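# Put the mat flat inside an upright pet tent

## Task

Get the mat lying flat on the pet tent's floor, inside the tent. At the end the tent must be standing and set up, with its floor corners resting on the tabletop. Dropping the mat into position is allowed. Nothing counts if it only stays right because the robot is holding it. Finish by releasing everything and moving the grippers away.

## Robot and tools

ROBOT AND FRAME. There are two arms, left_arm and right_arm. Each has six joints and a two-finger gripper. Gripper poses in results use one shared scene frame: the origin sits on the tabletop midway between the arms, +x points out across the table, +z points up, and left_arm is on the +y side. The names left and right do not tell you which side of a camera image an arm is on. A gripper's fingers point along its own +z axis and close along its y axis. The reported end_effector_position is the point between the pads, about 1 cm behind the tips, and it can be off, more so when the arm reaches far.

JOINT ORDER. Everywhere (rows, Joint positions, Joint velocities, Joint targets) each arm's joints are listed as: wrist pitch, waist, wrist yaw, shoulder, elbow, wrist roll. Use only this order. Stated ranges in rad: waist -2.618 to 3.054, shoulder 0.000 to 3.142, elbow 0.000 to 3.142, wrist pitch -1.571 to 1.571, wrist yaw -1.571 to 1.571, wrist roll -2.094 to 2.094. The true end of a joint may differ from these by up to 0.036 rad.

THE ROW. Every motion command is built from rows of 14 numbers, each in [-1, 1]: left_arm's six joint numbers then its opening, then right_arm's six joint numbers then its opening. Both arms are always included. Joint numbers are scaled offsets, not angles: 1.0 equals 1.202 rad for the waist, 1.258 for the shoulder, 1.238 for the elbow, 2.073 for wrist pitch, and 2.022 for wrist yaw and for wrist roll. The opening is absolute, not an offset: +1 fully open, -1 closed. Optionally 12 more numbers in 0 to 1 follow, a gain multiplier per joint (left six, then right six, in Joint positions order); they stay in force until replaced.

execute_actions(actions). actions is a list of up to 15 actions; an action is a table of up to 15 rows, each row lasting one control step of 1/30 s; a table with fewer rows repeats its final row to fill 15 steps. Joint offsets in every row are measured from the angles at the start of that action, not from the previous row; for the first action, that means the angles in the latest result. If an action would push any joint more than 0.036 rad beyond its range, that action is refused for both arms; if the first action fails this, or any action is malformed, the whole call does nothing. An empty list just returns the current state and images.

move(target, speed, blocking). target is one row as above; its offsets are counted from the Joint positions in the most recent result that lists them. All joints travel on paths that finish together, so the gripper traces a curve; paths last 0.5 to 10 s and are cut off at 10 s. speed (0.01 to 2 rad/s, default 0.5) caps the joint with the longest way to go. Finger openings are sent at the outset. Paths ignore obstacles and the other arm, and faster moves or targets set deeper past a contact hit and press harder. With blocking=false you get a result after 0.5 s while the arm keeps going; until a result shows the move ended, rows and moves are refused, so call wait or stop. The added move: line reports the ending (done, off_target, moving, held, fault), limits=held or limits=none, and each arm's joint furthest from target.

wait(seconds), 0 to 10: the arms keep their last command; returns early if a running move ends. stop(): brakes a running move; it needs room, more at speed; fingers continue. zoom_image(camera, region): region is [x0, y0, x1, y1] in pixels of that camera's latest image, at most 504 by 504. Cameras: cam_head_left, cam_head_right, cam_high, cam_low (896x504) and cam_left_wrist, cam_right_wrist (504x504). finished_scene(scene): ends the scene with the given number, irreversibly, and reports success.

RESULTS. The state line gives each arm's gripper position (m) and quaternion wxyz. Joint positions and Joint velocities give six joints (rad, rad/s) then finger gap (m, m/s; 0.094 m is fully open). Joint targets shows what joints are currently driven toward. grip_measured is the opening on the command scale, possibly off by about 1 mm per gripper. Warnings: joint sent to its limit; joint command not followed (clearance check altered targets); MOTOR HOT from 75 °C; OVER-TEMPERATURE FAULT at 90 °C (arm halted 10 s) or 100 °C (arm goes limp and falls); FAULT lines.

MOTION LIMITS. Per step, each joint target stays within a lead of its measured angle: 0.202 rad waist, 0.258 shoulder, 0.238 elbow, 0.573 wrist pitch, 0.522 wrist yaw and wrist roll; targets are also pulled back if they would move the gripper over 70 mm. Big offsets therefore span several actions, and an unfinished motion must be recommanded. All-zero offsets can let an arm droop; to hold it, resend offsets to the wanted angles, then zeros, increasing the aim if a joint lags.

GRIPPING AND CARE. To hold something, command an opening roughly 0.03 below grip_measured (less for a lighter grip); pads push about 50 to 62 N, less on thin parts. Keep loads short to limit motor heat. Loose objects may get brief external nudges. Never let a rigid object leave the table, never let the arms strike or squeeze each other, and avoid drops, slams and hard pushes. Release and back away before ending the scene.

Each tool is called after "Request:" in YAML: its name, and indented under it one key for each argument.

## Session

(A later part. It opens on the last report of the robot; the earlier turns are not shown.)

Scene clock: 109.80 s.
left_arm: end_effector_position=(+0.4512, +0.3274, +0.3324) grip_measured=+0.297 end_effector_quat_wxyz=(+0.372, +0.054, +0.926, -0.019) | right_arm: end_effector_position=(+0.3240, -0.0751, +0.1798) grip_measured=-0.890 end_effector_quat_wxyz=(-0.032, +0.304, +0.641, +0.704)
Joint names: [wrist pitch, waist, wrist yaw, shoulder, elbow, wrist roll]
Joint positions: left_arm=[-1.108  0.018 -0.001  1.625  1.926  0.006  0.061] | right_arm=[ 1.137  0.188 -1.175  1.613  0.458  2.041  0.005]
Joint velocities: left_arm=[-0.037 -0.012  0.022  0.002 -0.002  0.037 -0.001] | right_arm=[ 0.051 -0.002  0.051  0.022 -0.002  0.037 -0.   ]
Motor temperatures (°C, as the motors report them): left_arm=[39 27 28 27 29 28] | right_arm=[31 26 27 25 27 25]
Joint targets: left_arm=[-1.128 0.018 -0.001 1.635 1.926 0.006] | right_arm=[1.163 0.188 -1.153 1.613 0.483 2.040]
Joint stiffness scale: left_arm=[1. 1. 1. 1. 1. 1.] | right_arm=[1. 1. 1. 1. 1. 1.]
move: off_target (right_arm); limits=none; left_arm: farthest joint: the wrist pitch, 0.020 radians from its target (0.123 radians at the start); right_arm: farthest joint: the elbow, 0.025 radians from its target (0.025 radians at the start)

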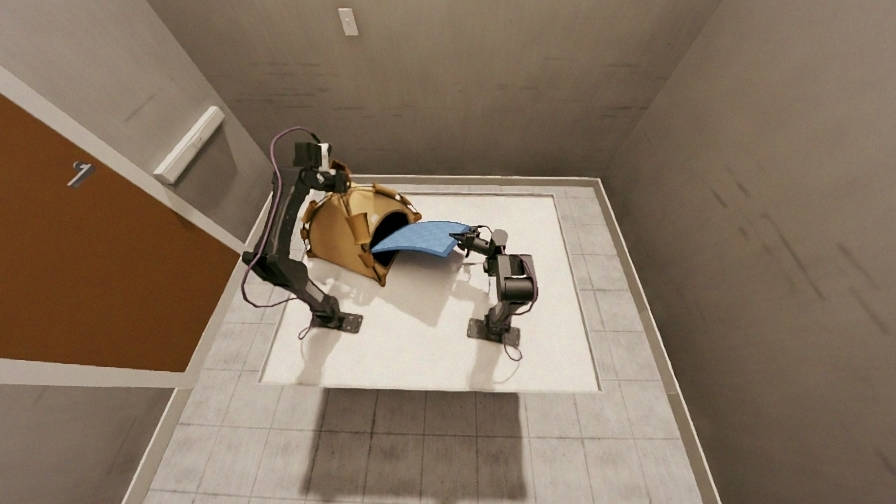

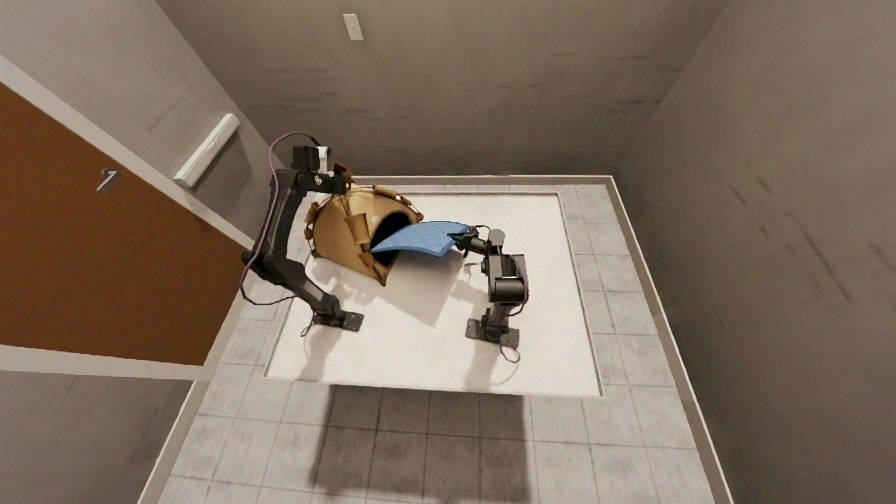

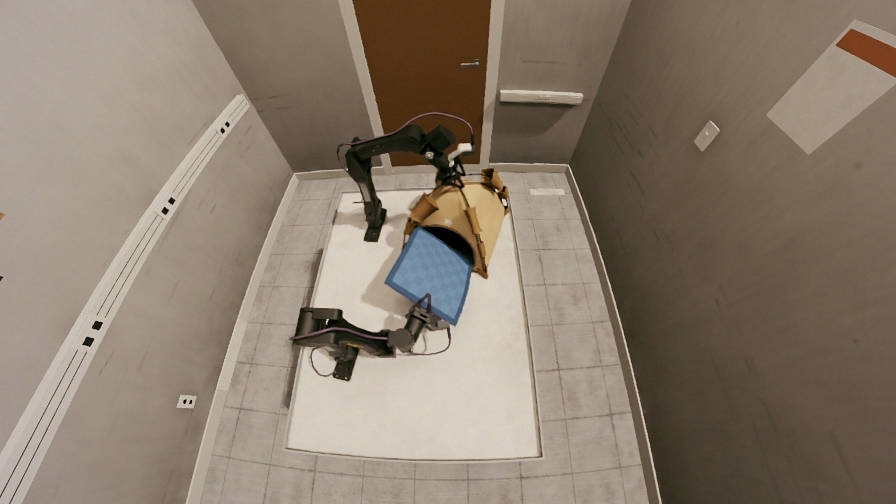

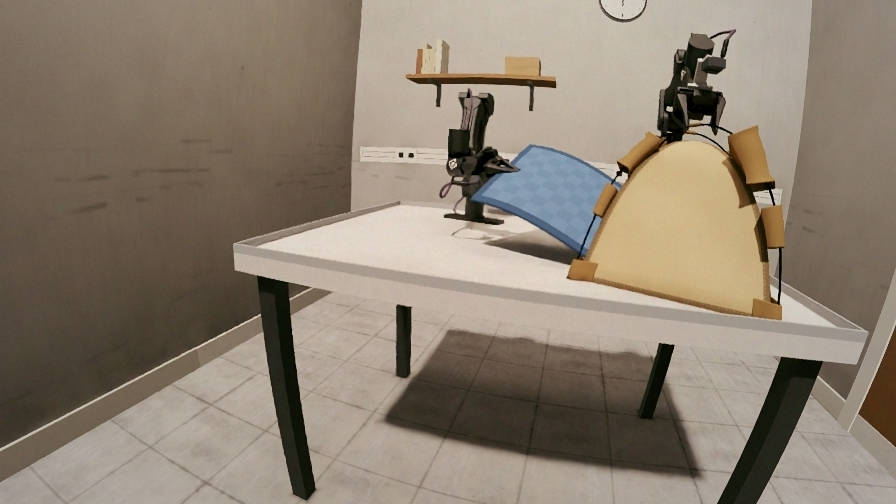

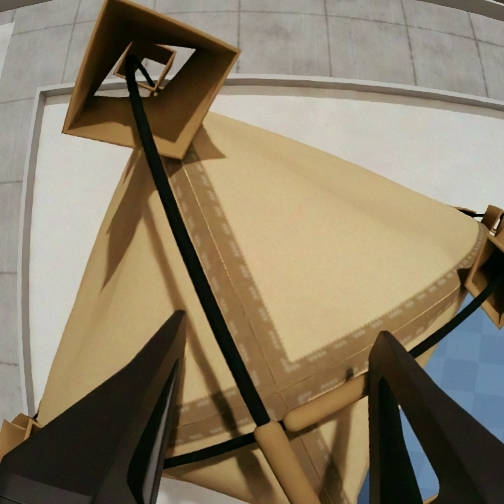

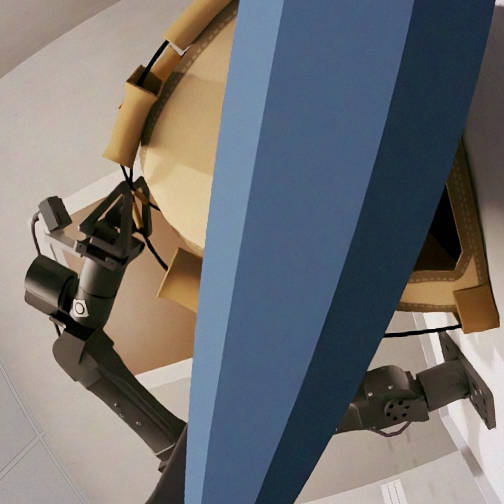

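Request:
move:
  target: [-0.01,0,0,0.01,-0.065,0,0.3,0.012,0,0.01,0,0.02,0,-0.92]
  speed: 0.1

Request:
move:
  target: [-0.01,0,0,0.01,-0.015,0,0.3,0.02,0,0.045,0.04,0.05,0,-0.92]
  speed: 0.08

Request:
zoom_image:
  camera: "cam_high"
  region: [360,200,520,330]

Request:
zoom_image:
  camera: "cam_head_right"
  region: [330,180,490,300]

Scene clock: 111.73 s.
left_arm: end_effector_position=(+0.4511, +0.3274, +0.3138) grip_measured=+0.297 end_effector_quat_wxyz=(+0.354, +0.054, +0.933, -0.018) | right_arm: end_effector_position=(+0.3239, -0.0750, +0.1798) grip_measured=-0.890 end_effector_quat_wxyz=(-0.033, +0.304, +0.641, +0.704)
Joint names: [wrist pitch, waist, wrist yaw, shoulder, elbow, wrist roll]
Joint positions: left_arm=[-1.09   0.018 -0.001  1.625  1.87   0.005  0.061] | right_arm=[ 1.137  0.188 -1.175  1.613  0.458  2.042  0.005]
Joint velocities: left_arm=[-0.037  0.002  0.007 -0.007 -0.012 -0.022 -0.001] | right_arm=[ 0.022  0.007  0.051 -0.002 -0.022  0.007  0.   ]
Motor temperatures (°C, as the motors report them): left_arm=[39 27 28 27 29 28] | right_arm=[32 26 27 25 27 25]
Joint targets: left_arm=[-1.129 0.018 -0.001 1.638 1.845 0.006] | right_arm=[1.162 0.188 -1.154 1.613 0.483 2.041]
Joint stiffness scale: left_arm=[1. 1. 1. 1. 1. 1.] | right_arm=[1. 1. 1. 1. 1. 1.]
move: off_target (left_arm, right_arm); limits=none; left_arm: farthest joint: the wrist pitch, 0.039 radians from its target (0.020 radians at the start); right_arm: farthest joint: the elbow, 0.025 radians from its target (0.025 radians at the start)

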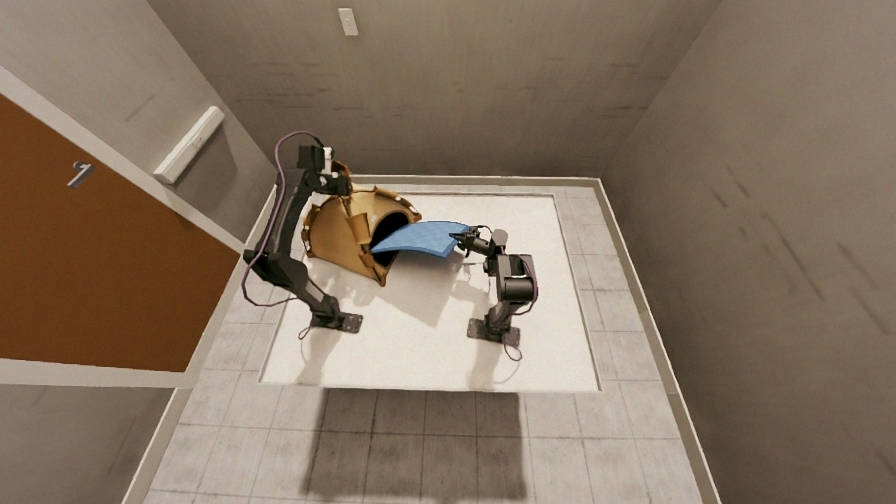

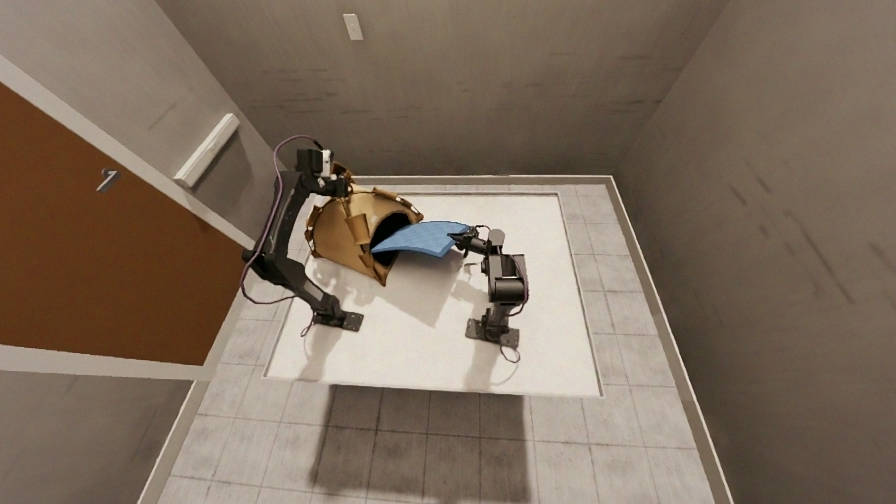

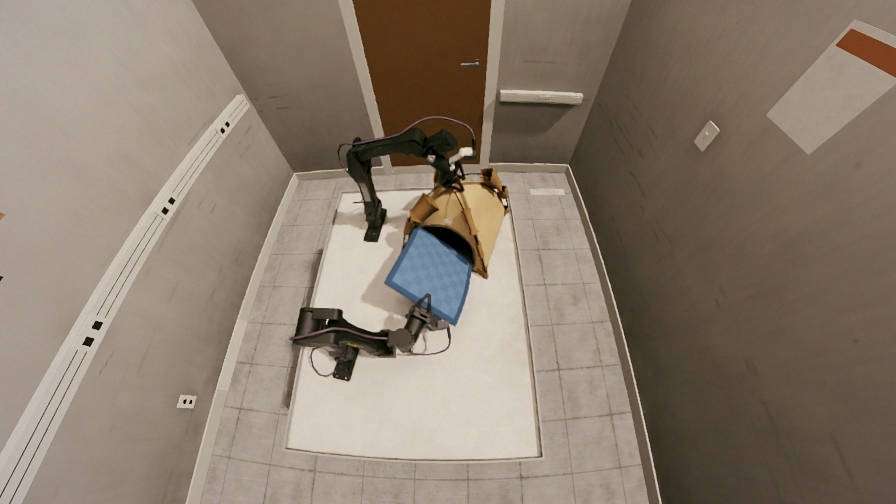

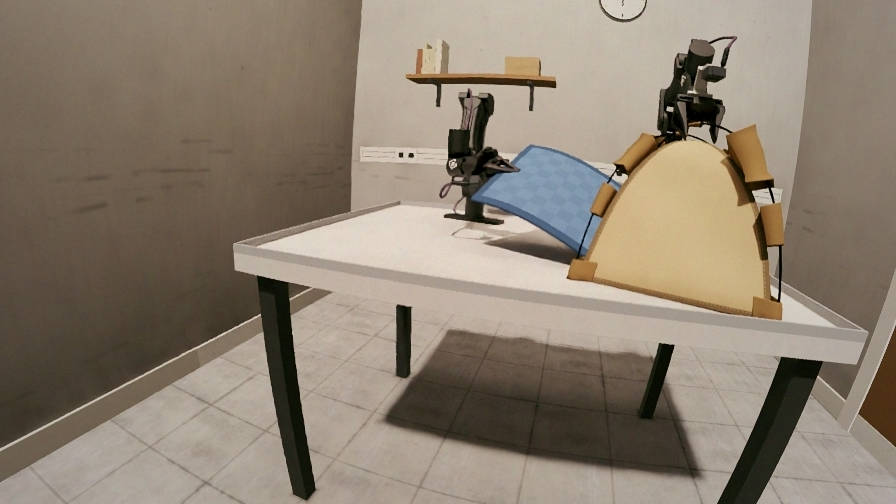

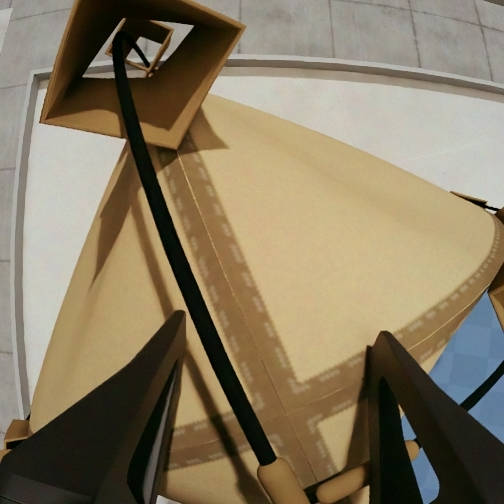

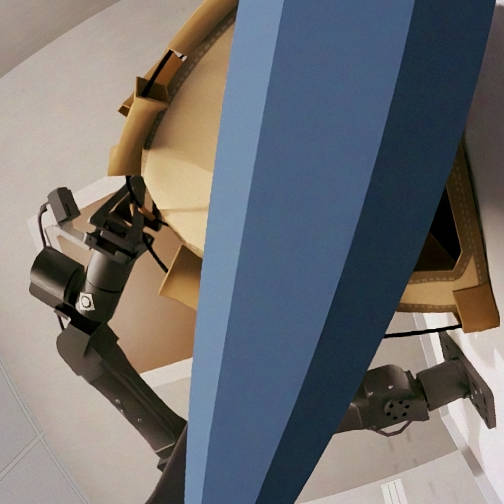

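Scene clock: 113.27 s.
left_arm: end_effector_position=(+0.4533, +0.3272, +0.3158) grip_measured=+0.297 end_effector_quat_wxyz=(+0.360, +0.054, +0.931, -0.019) | right_arm: end_effector_position=(+0.3386, -0.0778, +0.1788) grip_measured=-0.890 end_effector_quat_wxyz=(-0.018, +0.315, +0.635, +0.706)
Joint names: [wrist pitch, waist, wrist yaw, shoulder, elbow, wrist roll]
Joint positions: left_arm=[-1.078  0.018 -0.001  1.625  1.87   0.005  0.061] | right_arm=[ 1.158  0.188 -1.137  1.654  0.487  2.049  0.005]
Joint velocities: left_arm=[ 0.007 -0.002 -0.007 -0.022 -0.012 -0.051  0.   ] | right_arm=[-0.022  0.002 -0.051 -0.012 -0.002 -0.051 -0.001]
Motor temperatures (°C, as the motors report them): left_arm=[39 27 28 27 29 28] | right_arm=[32 26 27 25 27 25]
Joint targets: left_arm=[-1.110 0.018 -0.001 1.638 1.851 0.005] | right_arm=[1.178 0.188 -1.085 1.664 0.520 2.043]
Joint stiffness scale: left_arm=[1. 1. 1. 1. 1. 1.] | right_arm=[1. 1. 1. 1. 1. 1.]
move: off_target (left_arm, right_arm); limits=none; left_arm: farthest joint: the wrist pitch, 0.033 radians from its target (0.021 radians at the start); right_arm: farthest joint: the wrist yaw, 0.053 radians from its target (0.091 radians at the start)

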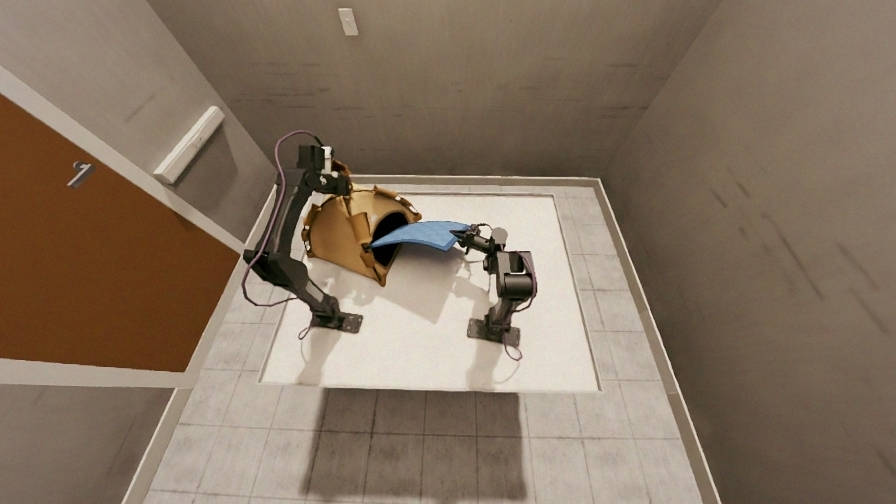

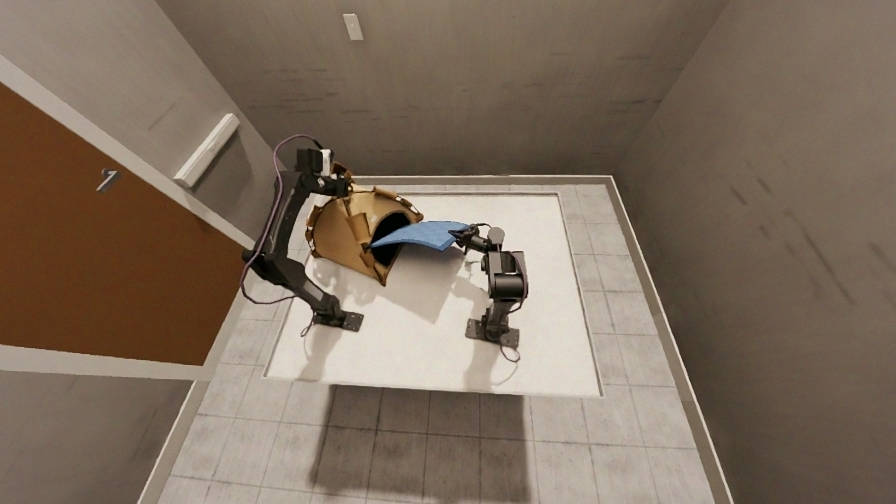

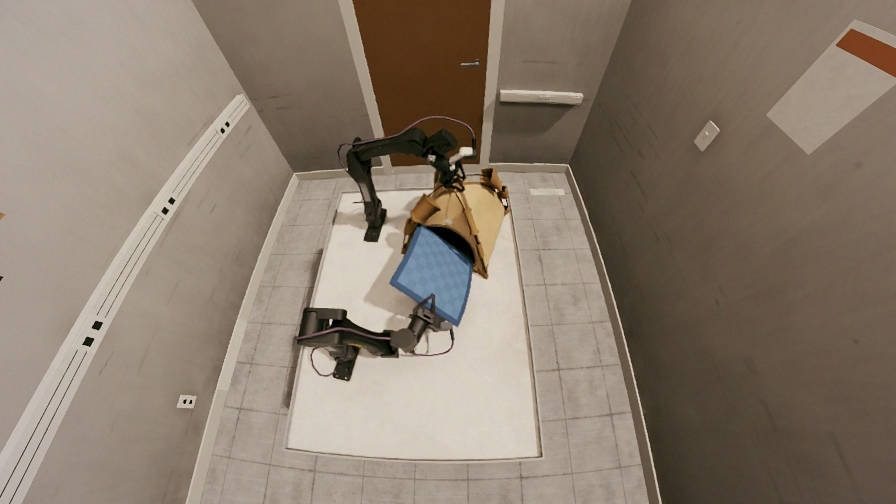

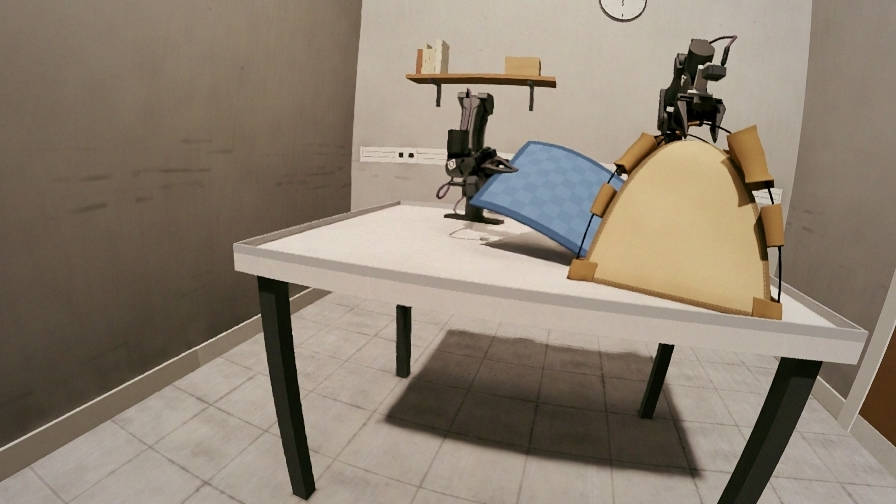

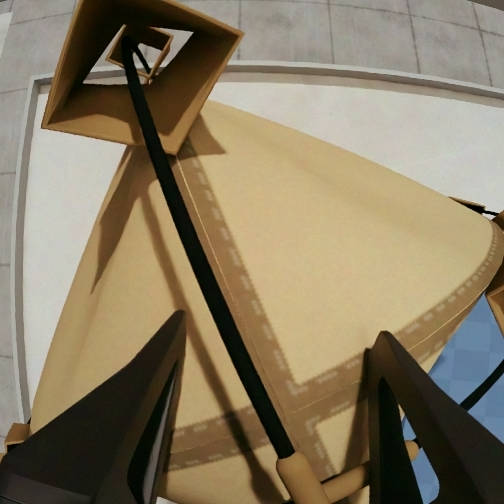

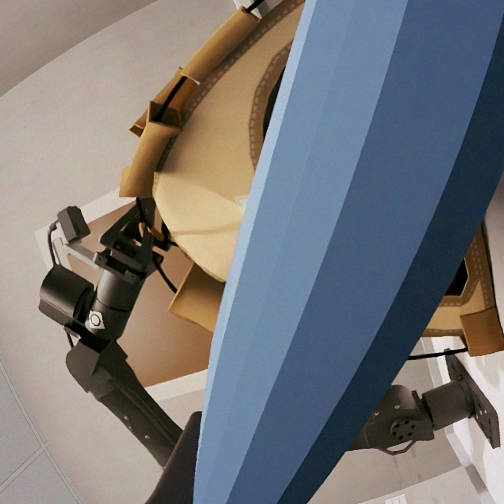

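Region (360, 200, 520, 330) of cam_high's 896x504 image, scaled by 3.150, with more detail than that image has; it fills the top 410 rows of this view, and the rest is white.

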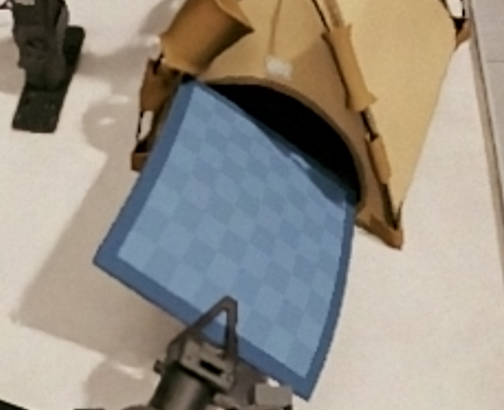

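Region (330, 180, 490, 300) of cam_head_right's 896x504 image, scaled by 3.150, with more detail than that image has; it fills the top 378 rows of this view, and the rest is white.

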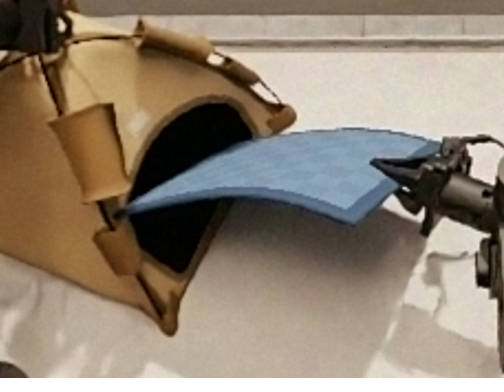

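Request:
move:
  target: [-0.02,0,0,0.01,-0.02,0,0.3,0.01,0,0.035,0.01,0.025,-0.13,-0.92]
  speed: 0.15

Request:
zoom_image:
  camera: "cam_high"
  region: [360,200,520,330]

Request:
zoom_image:
  camera: "cam_head_right"
  region: [330,180,490,300]

Scene clock: 116.00 s.
left_arm: end_effector_position=(+0.4532, +0.3272, +0.3157) grip_measured=+0.297 end_effector_quat_wxyz=(+0.360, +0.054, +0.931, -0.019) | right_arm: end_effector_position=(+0.3407, -0.0788, +0.1789) grip_measured=-0.890 end_effector_quat_wxyz=(+0.069, +0.242, +0.665, +0.703)
Joint names: [wrist pitch, waist, wrist yaw, shoulder, elbow, wrist roll]
Joint positions: left_arm=[-1.078  0.018 -0.001  1.625  1.87   0.005  0.061] | right_arm=[ 1.159  0.188 -1.124  1.654  0.487  1.815  0.005]
Joint velocities: left_arm=[ 0.051  0.002  0.051  0.022 -0.012 -0.051  0.   ] | right_arm=[-0.051 -0.012  0.11   0.017 -0.022 -0.007  0.   ]
Motor temperatures (°C, as the motors report them): left_arm=[38 27 28 27 29 28] | right_arm=[32 26 27 25 27 25]
Joint targets: left_arm=[-1.119 0.018 -0.001 1.638 1.845 0.005] | right_arm=[1.179 0.188 -1.066 1.666 0.518 1.786]
Joint stiffness scale: left_arm=[1. 1. 1. 1. 1. 1.] | right_arm=[1. 1. 1. 1. 1. 1.]
move: off_target (left_arm, right_arm); limits=none; left_arm: farthest joint: the wrist pitch, 0.041 radians from its target (0.042 radians at the start); right_arm: farthest joint: the wrist yaw, 0.058 radians from its target (0.070 radians at the start)

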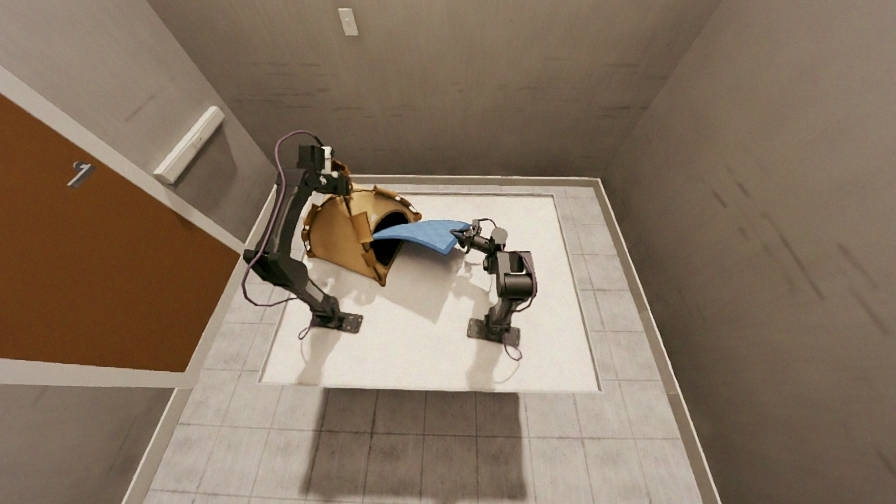

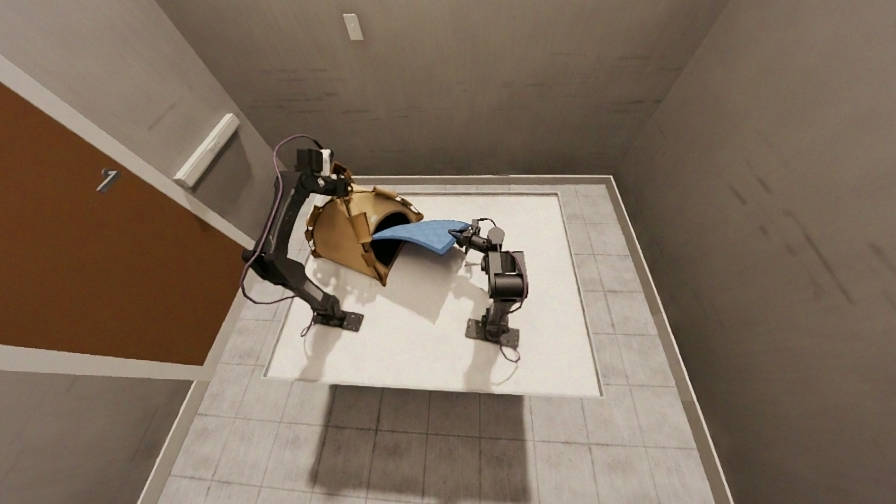

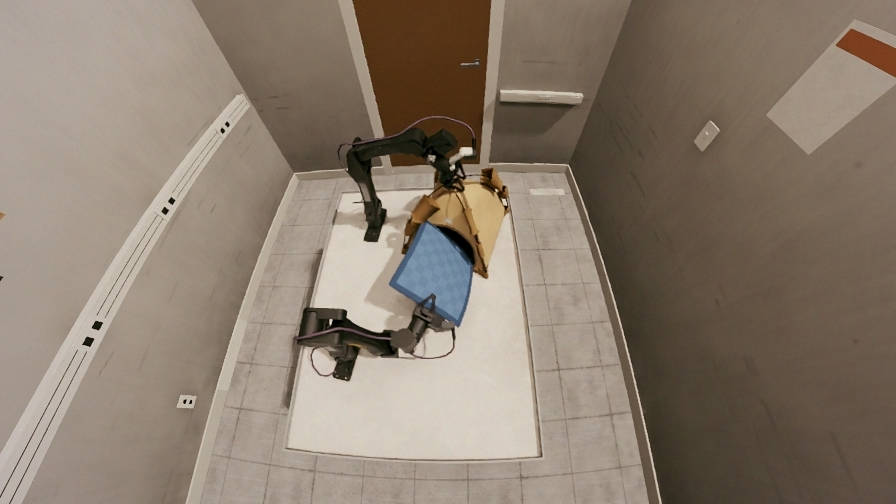

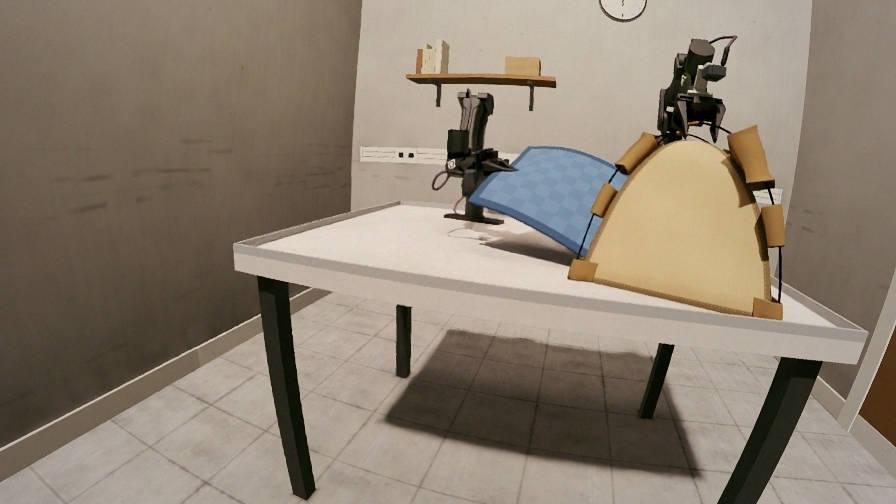

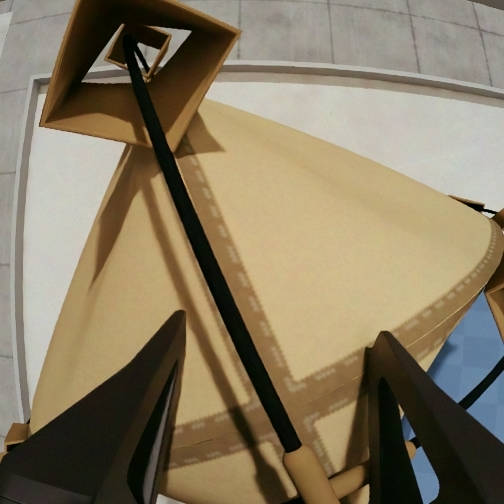

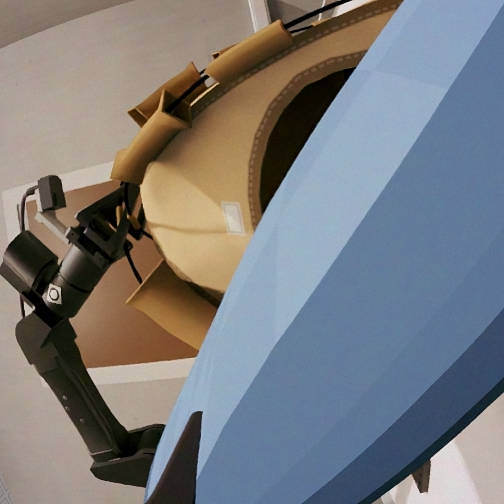

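Region (360, 200, 520, 330) of cam_high's 896x504 image, scaled by 3.150, with more detail than that image has; it fills the top 410 rows of this view, and the rest is white.

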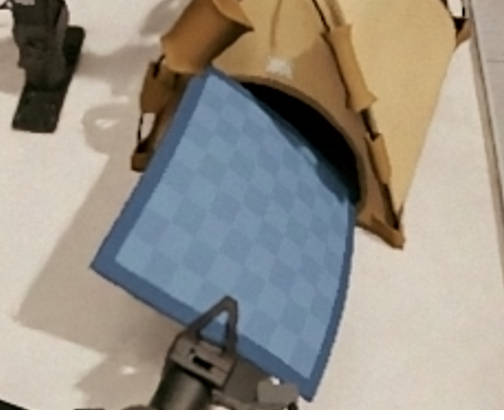

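Region (330, 180, 490, 300) of cam_head_right's 896x504 image, scaled by 3.150, with more detail than that image has; it fills the top 378 rows of this view, and the rest is white.

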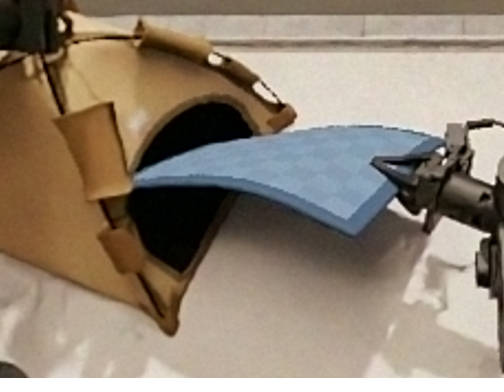

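Request:
move:
  target: [-0.02,0,0,0.01,-0.02,0,0.3,0.16,-0.05,0.0,0.21,-0.04,-0.13,-0.92]
  speed: 0.15

Request:
zoom_image:
  camera: "cam_high"
  region: [360,200,520,330]

Request:
zoom_image:
  camera: "cam_head_right"
  region: [330,180,490,300]

Scene clock: 119.30 s.
left_arm: end_effector_position=(+0.4542, +0.3271, +0.3165) grip_measured=+0.297 end_effector_quat_wxyz=(+0.362, +0.054, +0.930, -0.019) | right_arm: end_effector_position=(+0.3398, -0.0886, +0.1316) grip_measured=-0.890 end_effector_quat_wxyz=(+0.152, +0.153, +0.689, +0.691)
Joint names: [wrist pitch, waist, wrist yaw, shoulder, elbow, wrist roll]
Joint positions: left_arm=[-1.073  0.018 -0.001  1.625  1.87   0.005  0.061] | right_arm=[ 1.467  0.147 -1.176  1.91   0.45   1.579  0.005]
Joint velocities: left_arm=[ 0.037 -0.007 -0.051 -0.002  0.022 -0.007  0.002] | right_arm=[ 0.007  0.012 -0.037 -0.002  0.012  0.007 -0.001]
Motor temperatures (°C, as the motors report them): left_arm=[38 27 28 27 29 28] | right_arm=[32 26 27 25 27 25]
Joint targets: left_arm=[-1.120 0.018 -0.001 1.638 1.845 0.005] | right_arm=[1.490 0.128 -1.124 1.918 0.438 1.553]
Joint stiffness scale: left_arm=[1. 1. 1. 1. 1. 1.] | right_arm=[1. 1. 1. 1. 1. 1.]
move: off_target (left_arm, right_arm); limits=none; left_arm: farthest joint: the wrist pitch, 0.046 radians from its target (0.041 radians at the start); right_arm: farthest joint: the wrist yaw, 0.052 radians from its target (0.000 radians at the start)

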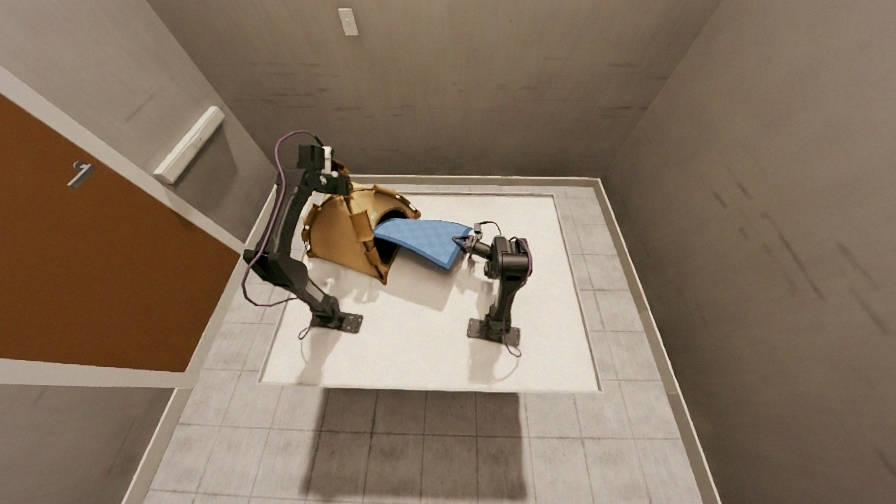

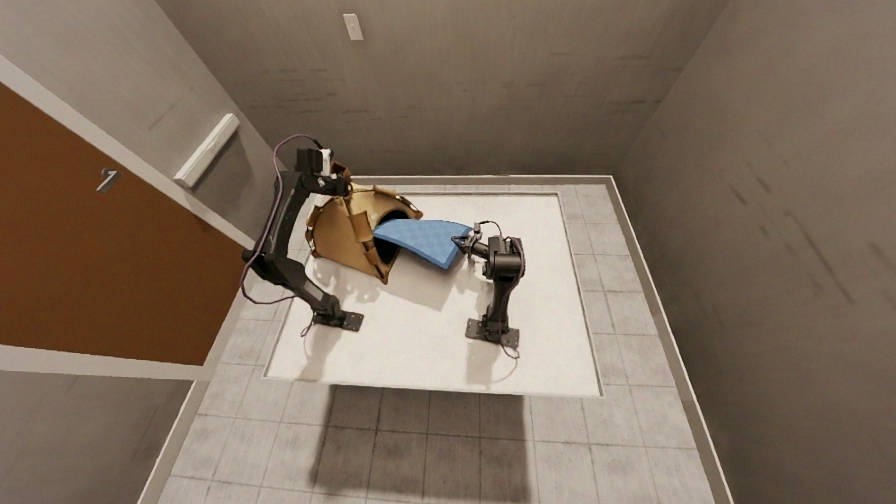

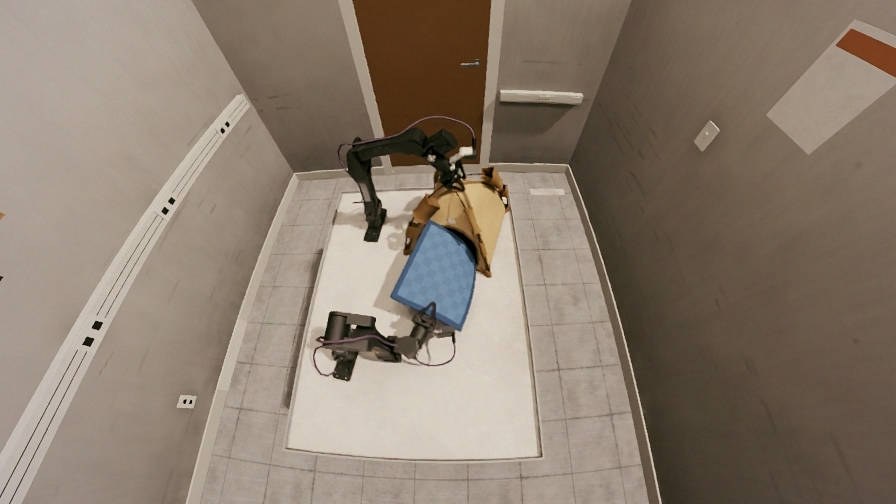

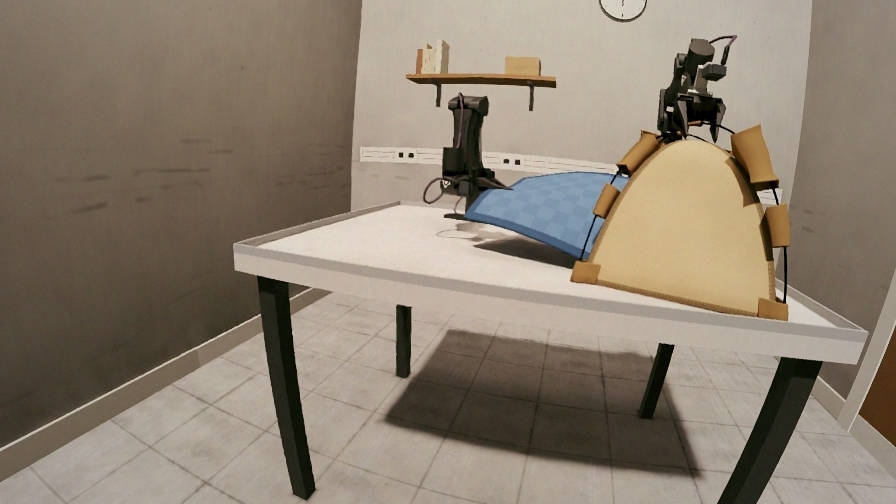

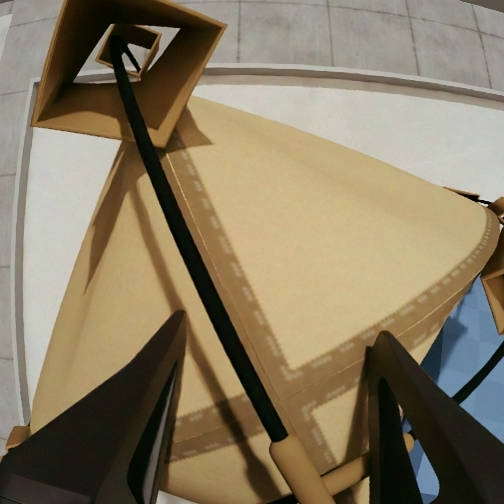

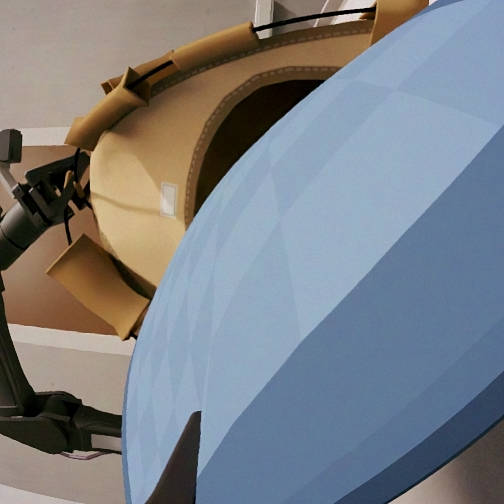

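Region (360, 200, 520, 330) of cam_high's 896x504 image, scaled by 3.150, with more detail than that image has; it fills the top 410 rows of this view, and the rest is white.

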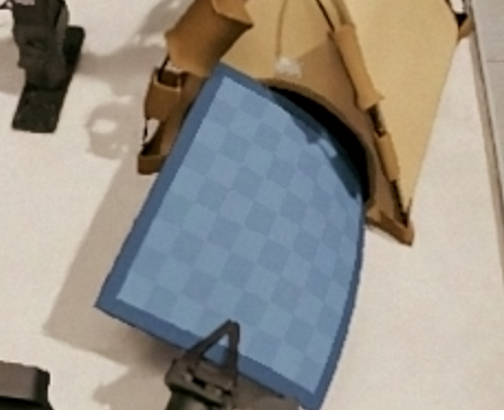

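Region (330, 180, 490, 300) of cam_head_right's 896x504 image, scaled by 3.150, with more detail than that image has; it fills the top 378 rows of this view, and the rest is white.

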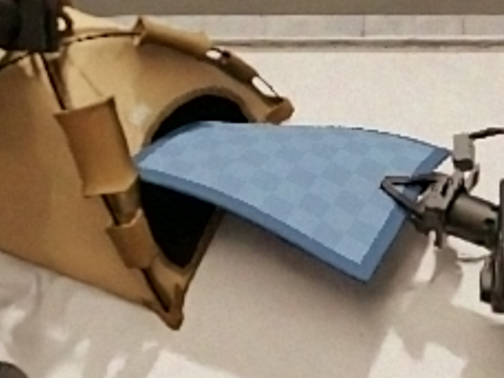

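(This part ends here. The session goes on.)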